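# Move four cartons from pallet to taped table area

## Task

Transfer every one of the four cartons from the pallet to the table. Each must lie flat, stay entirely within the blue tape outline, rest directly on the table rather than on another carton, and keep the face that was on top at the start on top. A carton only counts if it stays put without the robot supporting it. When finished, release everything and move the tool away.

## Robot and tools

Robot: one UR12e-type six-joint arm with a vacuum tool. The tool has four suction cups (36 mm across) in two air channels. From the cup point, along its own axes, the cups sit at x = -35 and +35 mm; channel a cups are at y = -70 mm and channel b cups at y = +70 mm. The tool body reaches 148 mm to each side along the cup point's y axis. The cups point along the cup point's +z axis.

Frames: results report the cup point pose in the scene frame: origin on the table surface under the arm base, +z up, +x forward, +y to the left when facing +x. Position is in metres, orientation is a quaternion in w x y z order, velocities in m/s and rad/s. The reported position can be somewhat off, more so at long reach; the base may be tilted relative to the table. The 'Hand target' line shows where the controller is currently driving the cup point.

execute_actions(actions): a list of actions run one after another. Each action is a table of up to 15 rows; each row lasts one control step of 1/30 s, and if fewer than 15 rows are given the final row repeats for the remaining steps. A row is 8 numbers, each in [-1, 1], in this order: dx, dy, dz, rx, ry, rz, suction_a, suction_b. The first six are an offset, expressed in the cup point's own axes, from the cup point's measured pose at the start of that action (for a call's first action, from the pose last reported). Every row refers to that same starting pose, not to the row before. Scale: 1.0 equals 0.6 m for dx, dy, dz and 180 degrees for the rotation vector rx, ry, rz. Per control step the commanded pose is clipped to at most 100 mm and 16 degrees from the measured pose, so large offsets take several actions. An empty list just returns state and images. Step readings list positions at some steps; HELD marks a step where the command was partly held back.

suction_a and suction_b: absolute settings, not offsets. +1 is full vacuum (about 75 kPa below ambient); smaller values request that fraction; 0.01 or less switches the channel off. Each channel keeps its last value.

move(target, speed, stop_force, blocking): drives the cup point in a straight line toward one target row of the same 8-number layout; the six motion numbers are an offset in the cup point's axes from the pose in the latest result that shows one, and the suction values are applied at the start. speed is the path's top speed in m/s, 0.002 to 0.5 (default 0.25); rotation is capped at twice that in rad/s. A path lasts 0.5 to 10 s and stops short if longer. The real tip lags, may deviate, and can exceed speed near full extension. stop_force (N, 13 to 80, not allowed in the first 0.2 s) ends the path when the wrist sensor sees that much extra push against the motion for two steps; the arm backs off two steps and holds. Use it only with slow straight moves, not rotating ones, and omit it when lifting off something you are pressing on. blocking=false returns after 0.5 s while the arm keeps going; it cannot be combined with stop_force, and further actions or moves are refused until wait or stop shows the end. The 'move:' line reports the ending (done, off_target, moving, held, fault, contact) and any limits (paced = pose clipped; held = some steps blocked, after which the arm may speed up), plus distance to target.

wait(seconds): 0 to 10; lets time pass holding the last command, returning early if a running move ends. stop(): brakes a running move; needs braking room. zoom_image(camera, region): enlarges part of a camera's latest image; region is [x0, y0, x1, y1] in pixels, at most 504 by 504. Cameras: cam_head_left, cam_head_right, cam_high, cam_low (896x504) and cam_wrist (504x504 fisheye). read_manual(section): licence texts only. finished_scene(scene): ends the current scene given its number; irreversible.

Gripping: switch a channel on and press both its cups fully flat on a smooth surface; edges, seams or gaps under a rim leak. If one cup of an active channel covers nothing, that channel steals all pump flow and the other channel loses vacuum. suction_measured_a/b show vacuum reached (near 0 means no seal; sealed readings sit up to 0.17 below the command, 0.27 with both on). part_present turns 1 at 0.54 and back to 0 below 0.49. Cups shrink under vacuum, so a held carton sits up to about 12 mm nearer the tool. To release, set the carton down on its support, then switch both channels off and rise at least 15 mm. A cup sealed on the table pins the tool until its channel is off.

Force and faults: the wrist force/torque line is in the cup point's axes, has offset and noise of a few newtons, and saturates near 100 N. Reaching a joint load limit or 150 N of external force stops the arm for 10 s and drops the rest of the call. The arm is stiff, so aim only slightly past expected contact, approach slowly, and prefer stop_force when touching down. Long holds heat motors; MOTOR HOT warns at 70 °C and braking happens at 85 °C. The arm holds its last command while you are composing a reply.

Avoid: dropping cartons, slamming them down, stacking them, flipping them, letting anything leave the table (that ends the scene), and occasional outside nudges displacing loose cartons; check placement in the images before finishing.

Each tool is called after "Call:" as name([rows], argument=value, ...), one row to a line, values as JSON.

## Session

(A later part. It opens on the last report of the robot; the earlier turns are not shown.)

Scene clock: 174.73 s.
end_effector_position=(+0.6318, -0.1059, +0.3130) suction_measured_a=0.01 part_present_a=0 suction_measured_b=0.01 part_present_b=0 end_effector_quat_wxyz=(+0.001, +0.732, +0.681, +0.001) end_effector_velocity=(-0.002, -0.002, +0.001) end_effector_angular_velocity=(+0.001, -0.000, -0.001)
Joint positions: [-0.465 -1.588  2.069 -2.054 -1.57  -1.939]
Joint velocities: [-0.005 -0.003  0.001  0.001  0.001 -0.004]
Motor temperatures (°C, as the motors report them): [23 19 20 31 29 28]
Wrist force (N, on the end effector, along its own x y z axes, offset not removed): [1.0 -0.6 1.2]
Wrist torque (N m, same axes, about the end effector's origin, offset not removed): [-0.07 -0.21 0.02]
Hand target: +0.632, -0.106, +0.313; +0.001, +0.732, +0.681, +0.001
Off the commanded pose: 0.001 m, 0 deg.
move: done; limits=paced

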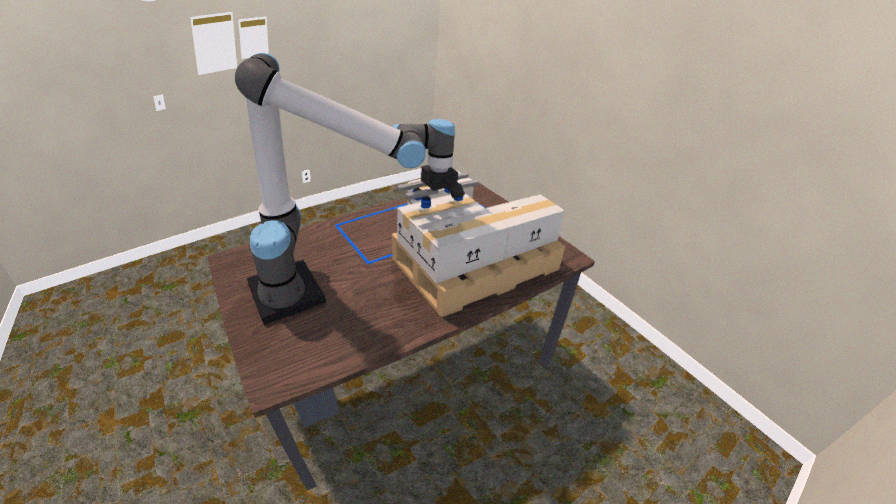

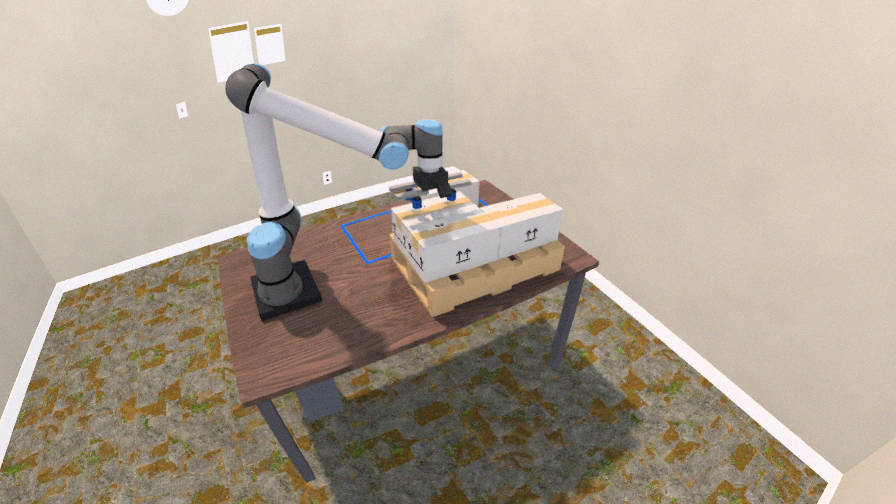

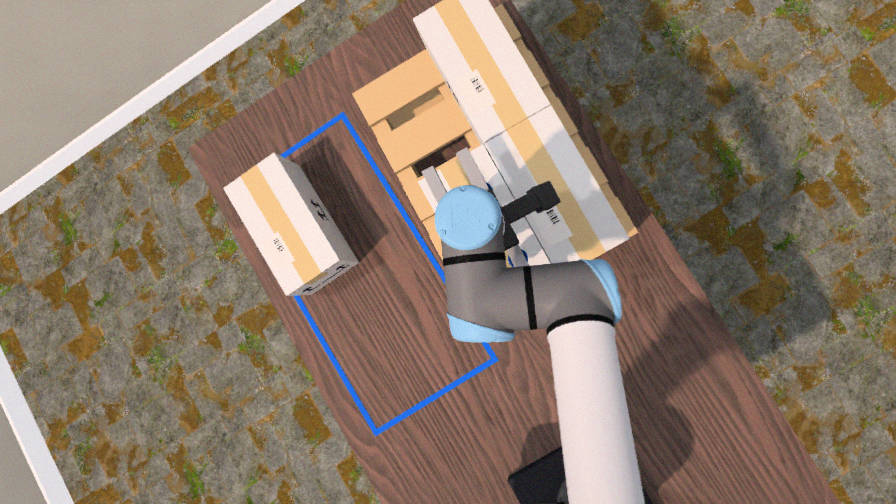

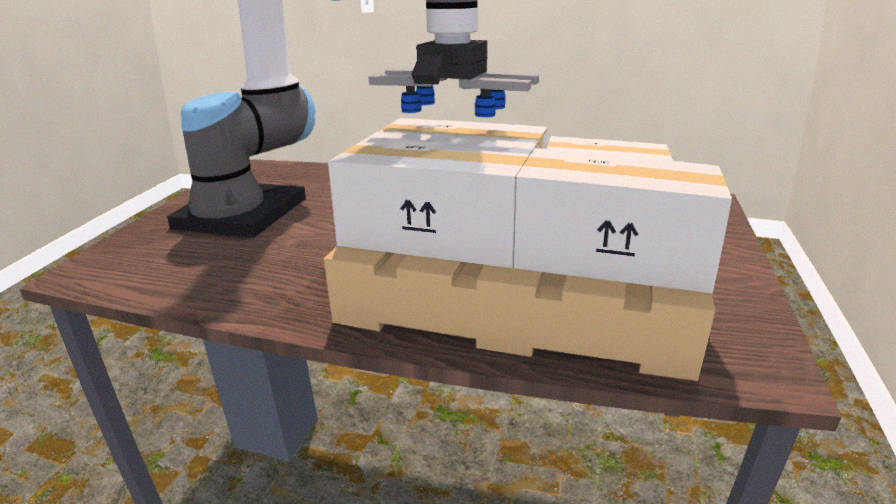

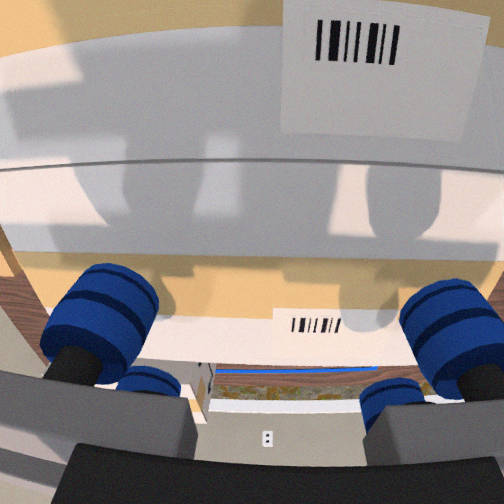

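Call:
zoom_image(camera="cam_high", region=[200,90,520,450])

Call:
move(target=[-0.017,0,0.055,0,0,0,0,0], speed=0.12)

Region (200, 90, 520, 450) of cam_high's 896x504 image, scaled by 1.400, with more detail than that image has.

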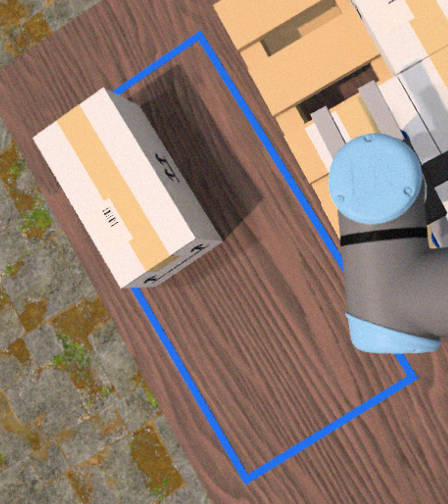

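Scene clock: 189.60 s.
end_effector_position=(+0.6311, -0.1159, +0.2804) suction_measured_a=0.01 part_present_a=0 suction_measured_b=0.01 part_present_b=0 end_effector_quat_wxyz=(+0.001, +0.732, +0.681, +0.001) end_effector_velocity=(+0.000, -0.000, -0.002) end_effector_angular_velocity=(-0.001, -0.000, +0.001)
Joint positions: [-0.48  -1.556  2.103 -2.12  -1.57  -1.954]
Joint velocities: [-0.     0.002  0.002 -0.005 -0.001 -0.001]
Motor temperatures (°C, as the motors report them): [23 19 20 31 29 28]
Wrist force (N, on the end effector, along its own x y z axes, offset not removed): [2.3 -1.2 -0.5]
Wrist torque (N m, same axes, about the end effector's origin, offset not removed): [-0.30 -0.29 0.11]
Hand target: +0.631, -0.116, +0.280; +0.001, +0.732, +0.681, +0.001
Off the commanded pose: 0.000 m, 0 deg.
move: done

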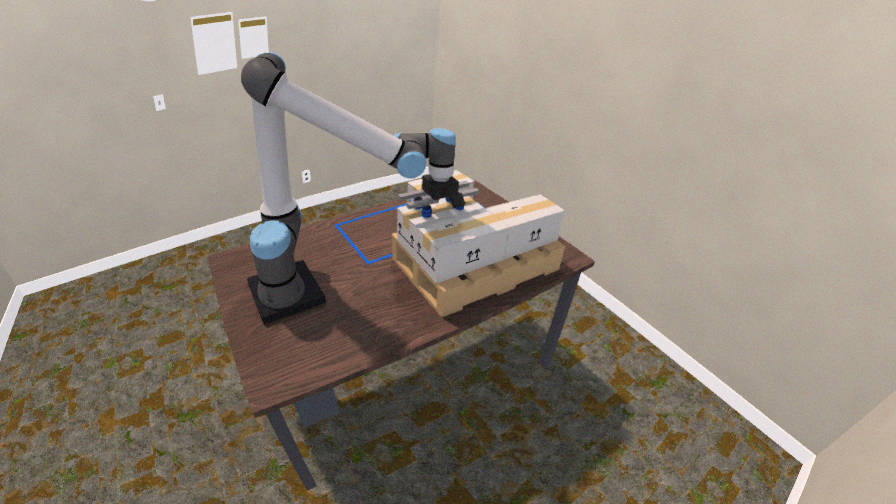

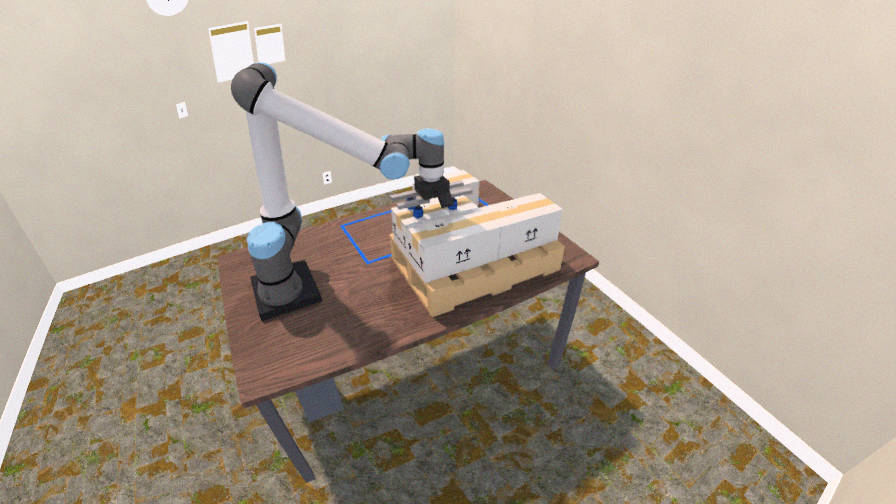

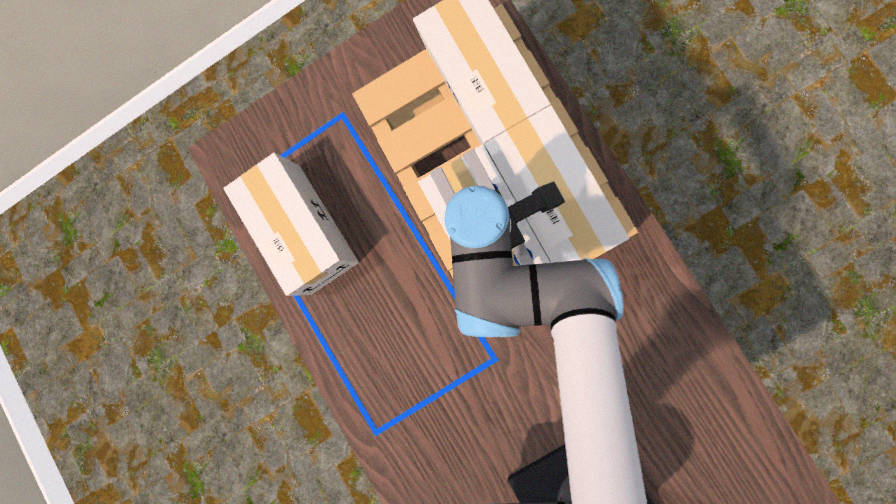

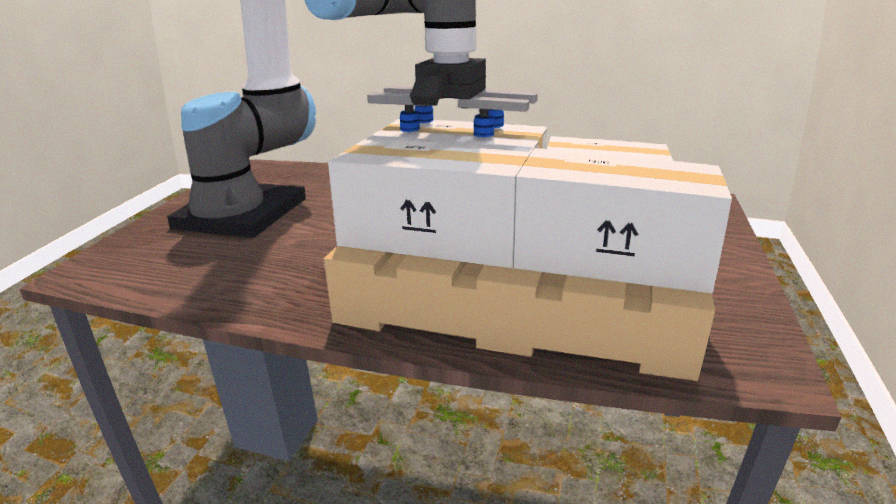

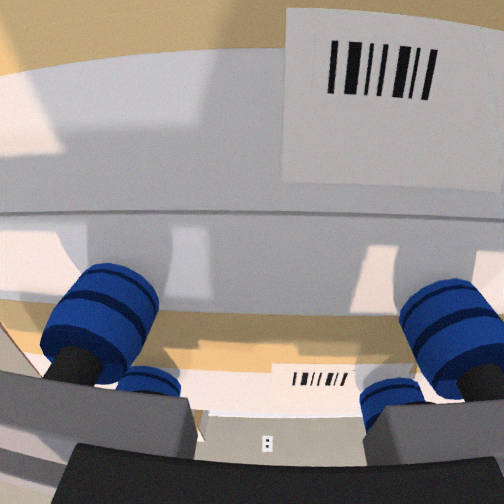

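Call:
move(target=[0,0,0.026,0,0,0,1,1], speed=0.02)

Scene clock: 198.57 s.
end_effector_position=(+0.6311, -0.1160, +0.2651) suction_measured_a=0.46 part_present_a=0 suction_measured_b=0.46 part_present_b=0 end_effector_quat_wxyz=(+0.001, +0.732, +0.681, +0.001) end_effector_velocity=(+0.002, -0.000, -0.002) end_effector_angular_velocity=(-0.002, -0.005, +0.000)
Joint positions: [-0.48  -1.54   2.118 -2.151 -1.57  -1.954]
Joint velocities: [ 0.     0.003  0.002 -0.01   0.     0.   ]
Motor temperatures (°C, as the motors report them): [23 19 20 31 29 28]
Wrist force (N, on the end effector, along its own x y z axes, offset not removed): [-0.1 -1.4 16.7]
Wrist torque (N m, same axes, about the end effector's origin, offset not removed): [0.23 -0.30 0.16]
Hand target: +0.631, -0.116, +0.265; +0.001, +0.732, +0.681, +0.001
Off the commanded pose: 0.000 m, 0 deg.
move: done

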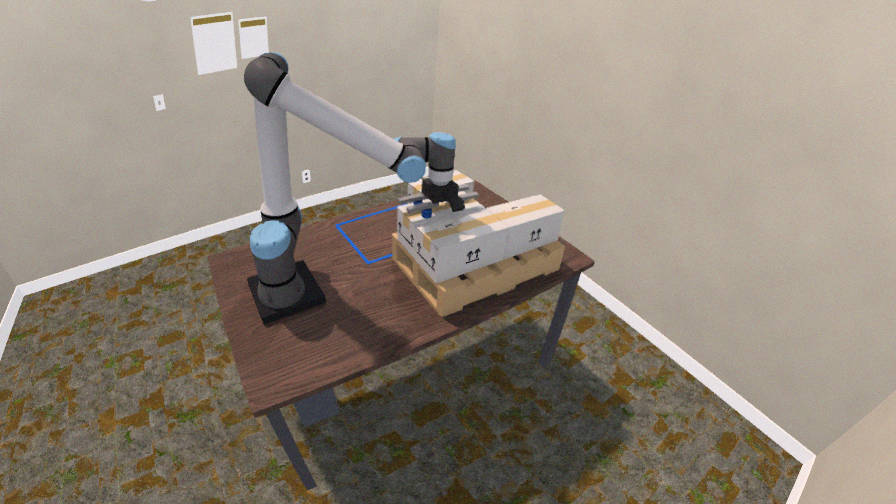

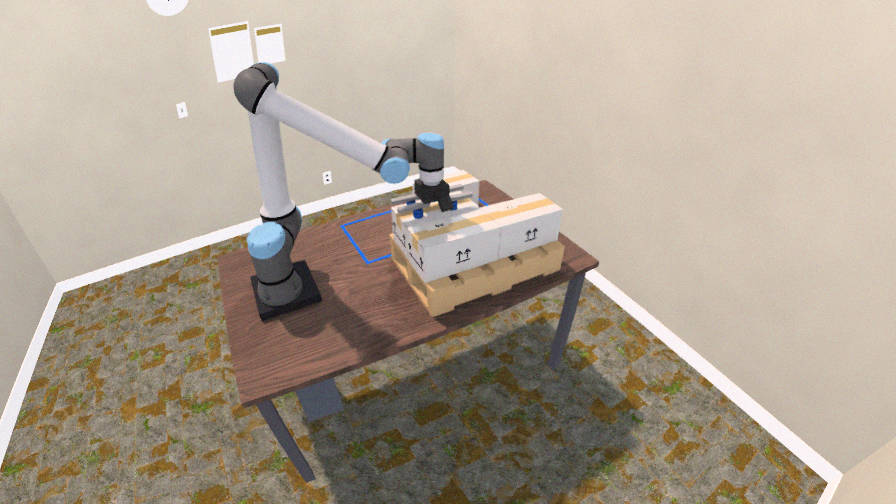

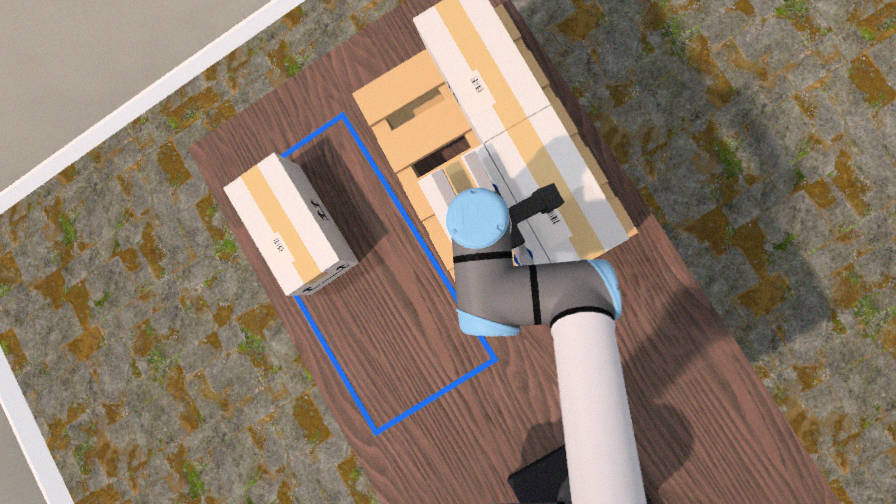

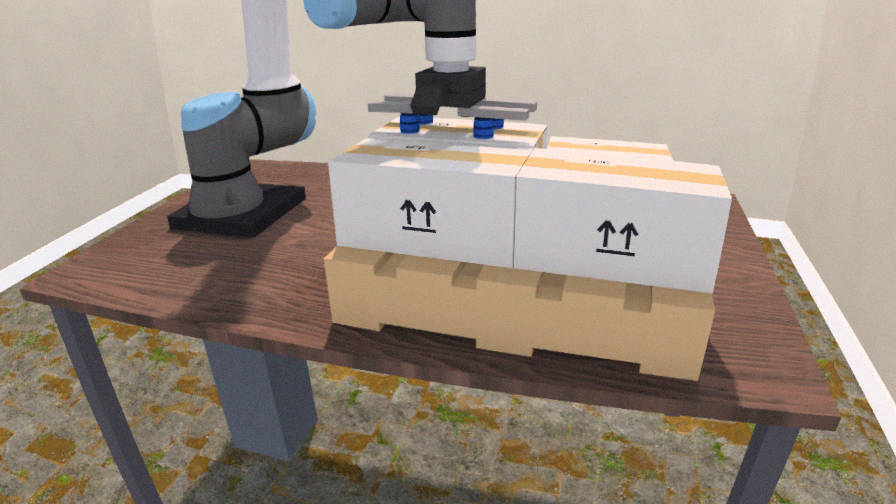

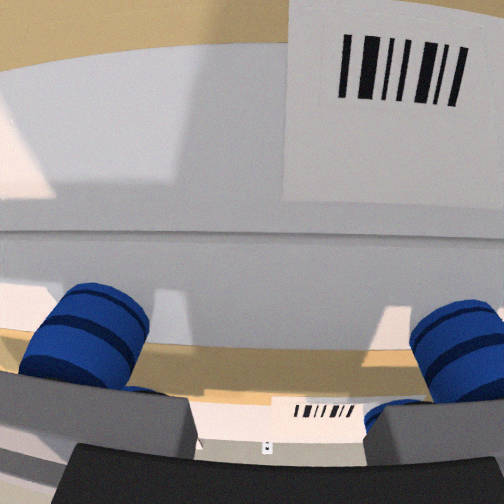

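Call:
move(target=[0.003,0,-0.035,0,0,0,1,1], speed=0.08)

Call:
move(target=[0.4,-0.115,0,0,0,-0.023,1,1], speed=0.3)

Call:
move(target=[0.268,0,0.232,0,0,0,1,1], speed=0.3)

Scene clock: 208.13 s.
end_effector_position=(+0.6312, -0.1142, +0.2858) suction_measured_a=0.64 part_present_a=1 suction_measured_b=0.64 part_present_b=1 end_effector_quat_wxyz=(+0.001, +0.732, +0.681, +0.001) end_effector_velocity=(+0.000, -0.000, +0.003) end_effector_angular_velocity=(-0.000, +0.000, -0.000)
Joint positions: [-0.477 -1.562  2.097 -2.109 -1.57  -1.952]
Joint velocities: [ 0.    -0.002 -0.004  0.006 -0.     0.   ]
Motor temperatures (°C, as the motors report them): [23 19 20 31 29 28]
Wrist force (N, on the end effector, along its own x y z axes, offset not removed): [2.2 1.3 18.1]
Wrist torque (N m, same axes, about the end effector's origin, offset not removed): [0.86 -0.42 0.04]
Hand target: +0.631, -0.114, +0.286; +0.001, +0.732, +0.681, +0.001
Off the commanded pose: 0.000 m, 0 deg.
move: done

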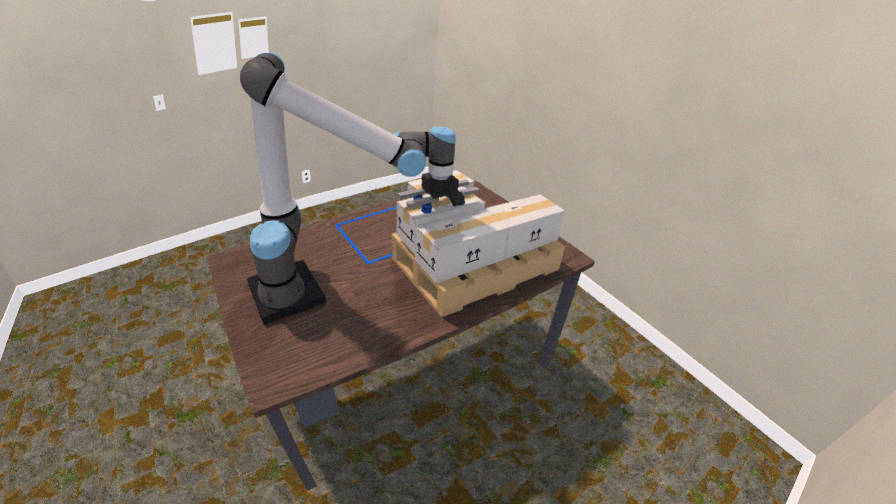

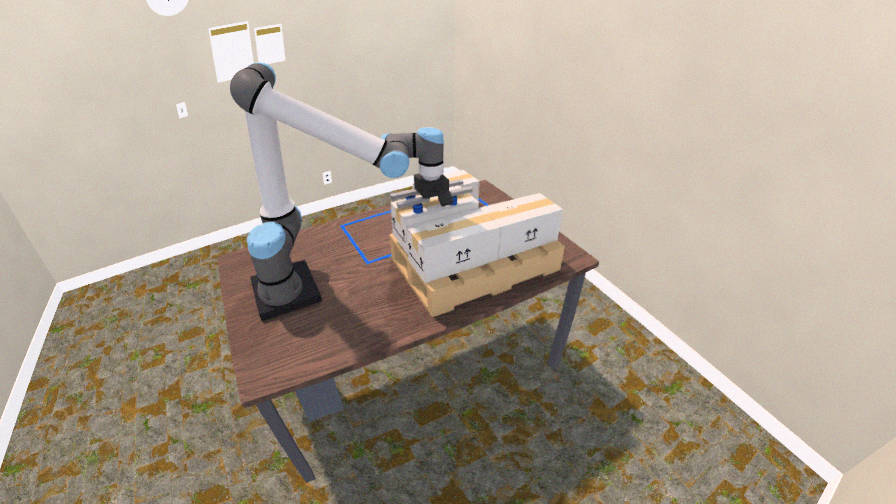

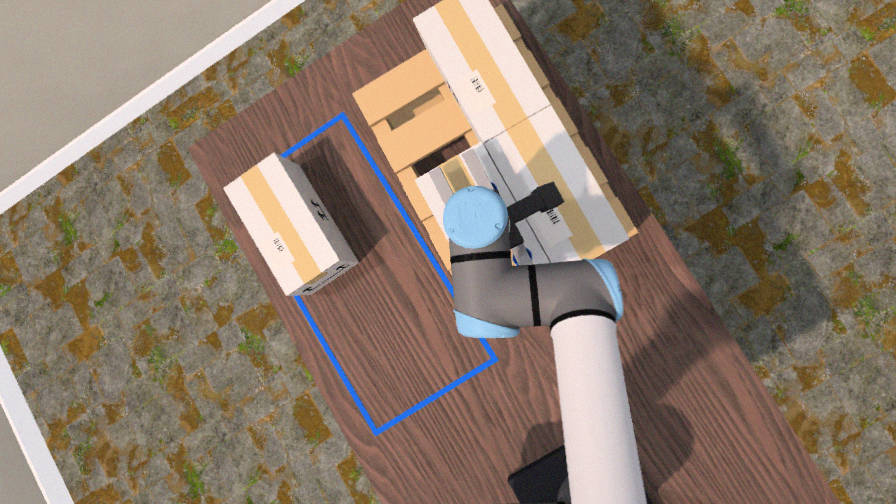

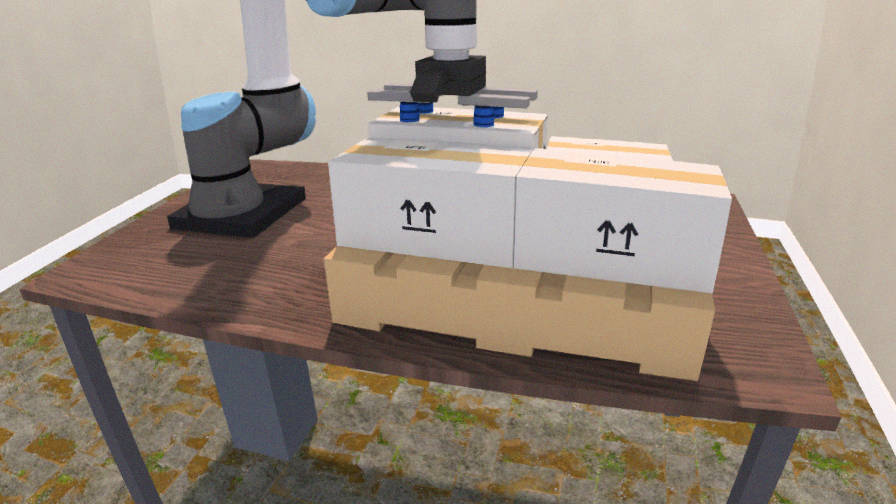

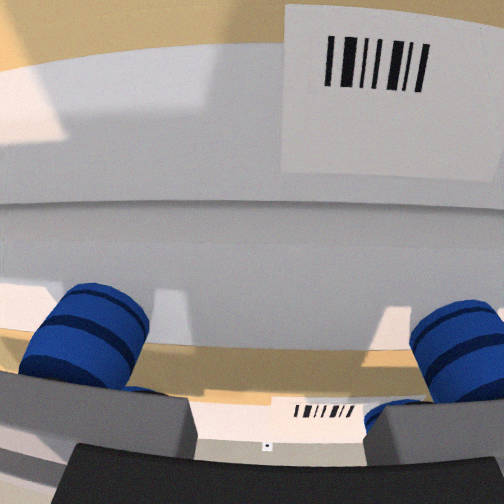

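Scene clock: 209.70 s.
end_effector_position=(+0.5799, +0.1297, +0.2858) suction_measured_a=0.64 part_present_a=1 suction_measured_b=0.64 part_present_b=1 end_effector_quat_wxyz=(+0.001, +0.707, +0.707, +0.001) end_effector_velocity=(-0.000, +0.002, -0.000) end_effector_angular_velocity=(-0.001, +0.001, -0.000)
Joint positions: [-0.101 -1.643  2.176 -2.106 -1.571 -1.647]
Joint velocities: [ 0.004  0.002 -0.001  0.    -0.001  0.004]
Motor temperatures (°C, as the motors report them): [23 19 21 31 29 28]
Wrist force (N, on the end effector, along its own x y z axes, offset not removed): [1.1 -1.3 19.8]
Wrist torque (N m, same axes, about the end effector's origin, offset not removed): [0.47 -0.34 0.05]
Hand target: +0.580, +0.130, +0.286; +0.001, +0.707, +0.707, +0.001
Off the commanded pose: 0.001 m, 0 deg.
move: done

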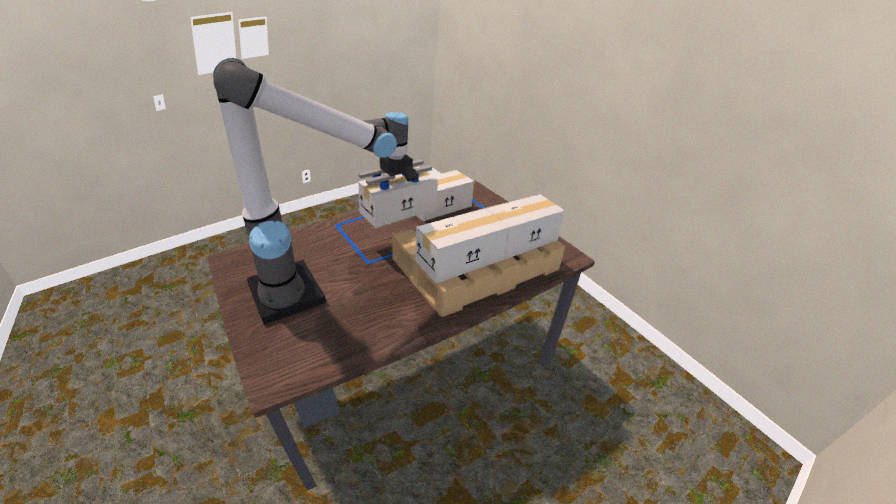

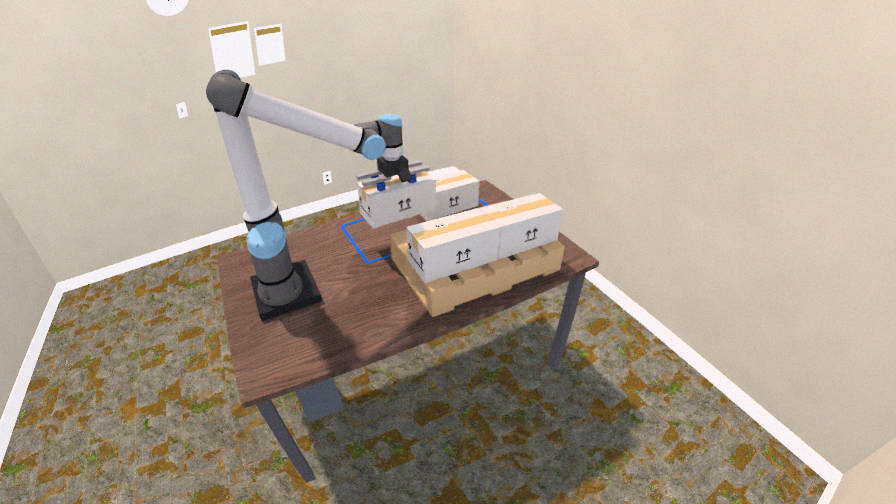

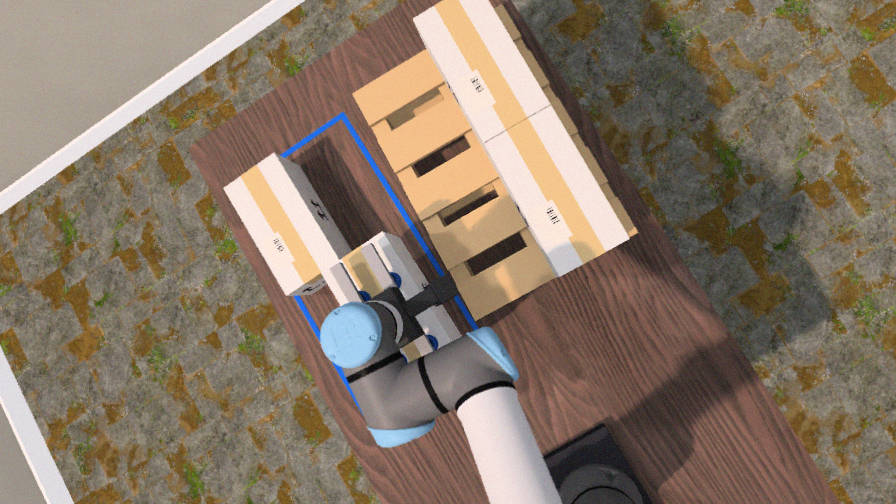

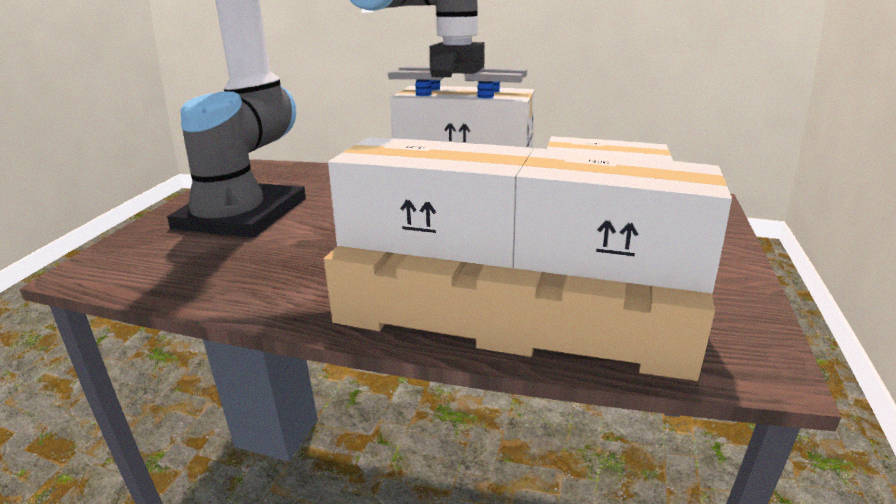

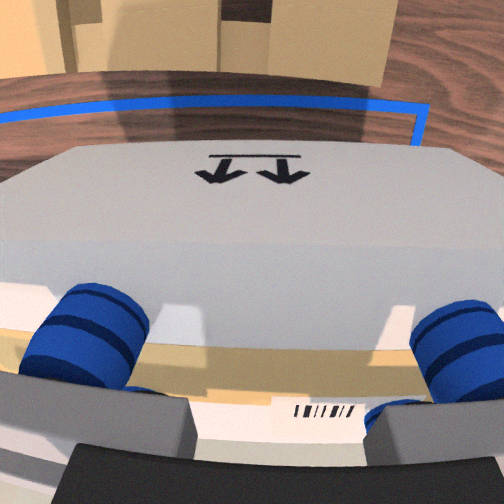

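Scene clock: 211.13 s.
end_effector_position=(+0.5800, +0.2902, +0.1471) suction_measured_a=0.64 part_present_a=1 suction_measured_b=0.64 part_present_b=1 end_effector_quat_wxyz=(+0.000, +0.707, +0.707, +0.001) end_effector_velocity=(+0.000, +0.001, -0.002) end_effector_angular_velocity=(-0.001, +0.001, -0.002)
Joint positions: [ 0.169 -1.38   2.204 -2.397 -1.571 -1.378]
Joint velocities: [ 0.002  0.005 -0.001 -0.004 -0.001  0.004]
Motor temperatures (°C, as the motors report them): [23 19 21 31 29 28]
Wrist force (N, on the end effector, along its own x y z axes, offset not removed): [1.1 -0.4 19.0]
Wrist torque (N m, same axes, about the end effector's origin, offset not removed): [0.60 -0.27 0.12]
Hand target: +0.580, +0.290, +0.147; +0.000, +0.707, +0.707, +0.001
Off the commanded pose: 0.001 m, 0 deg.
move: done

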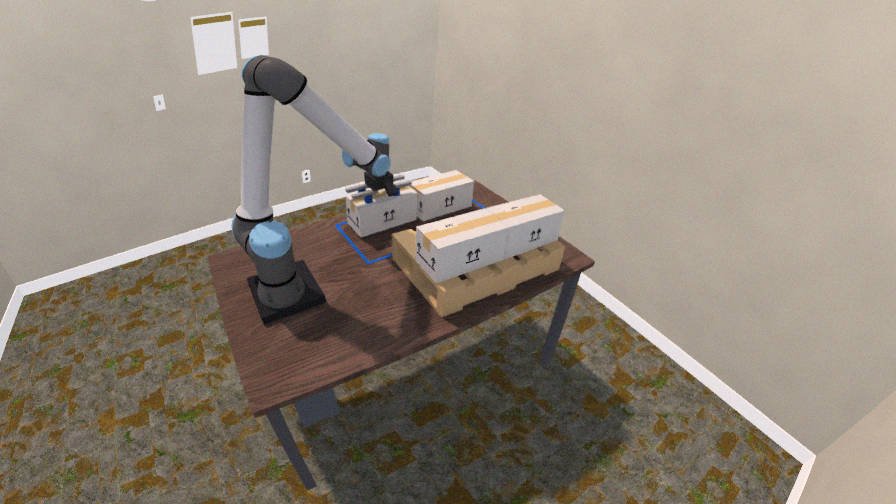

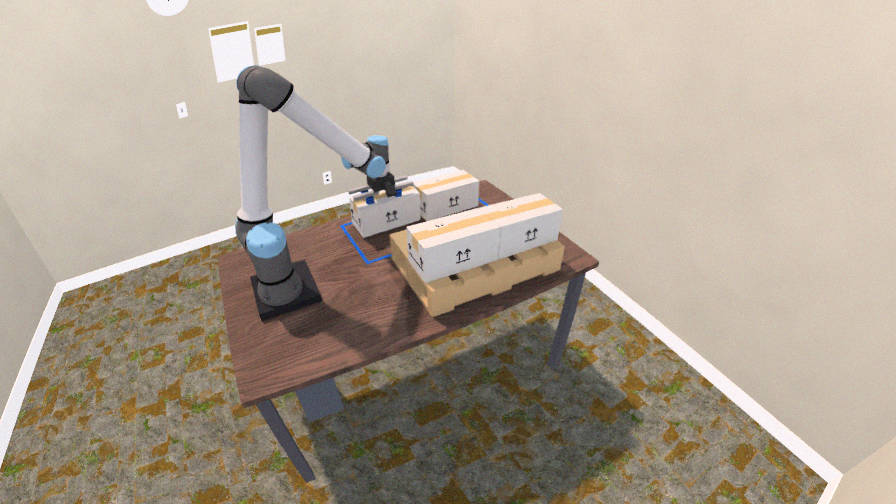

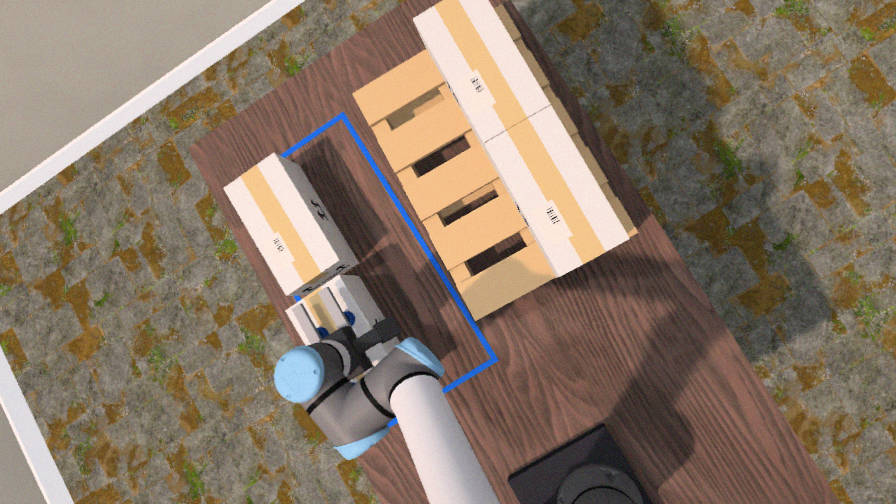

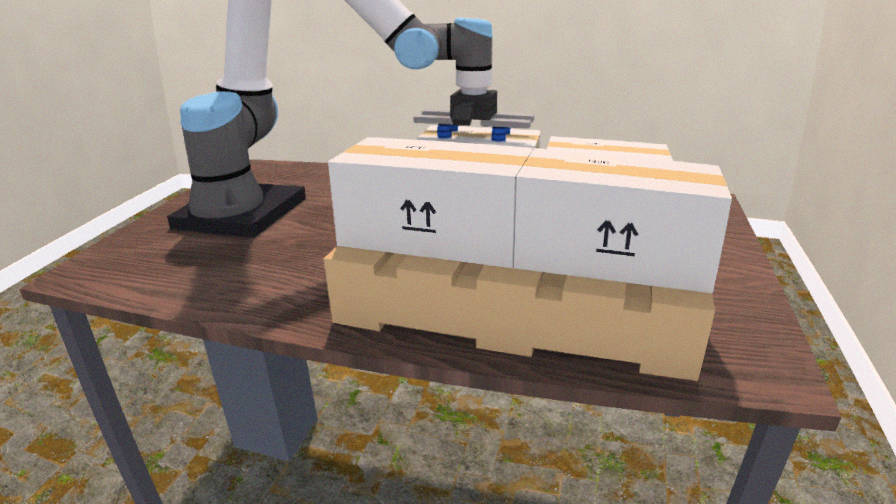

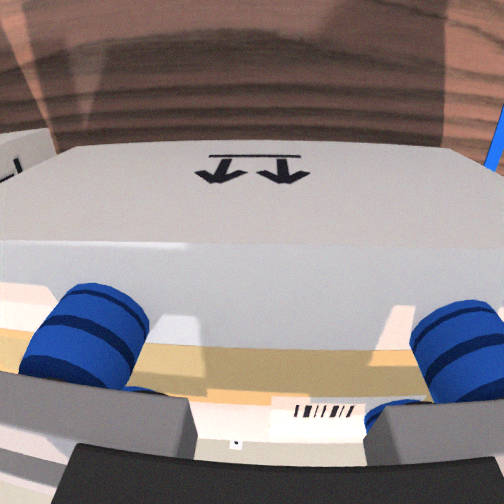

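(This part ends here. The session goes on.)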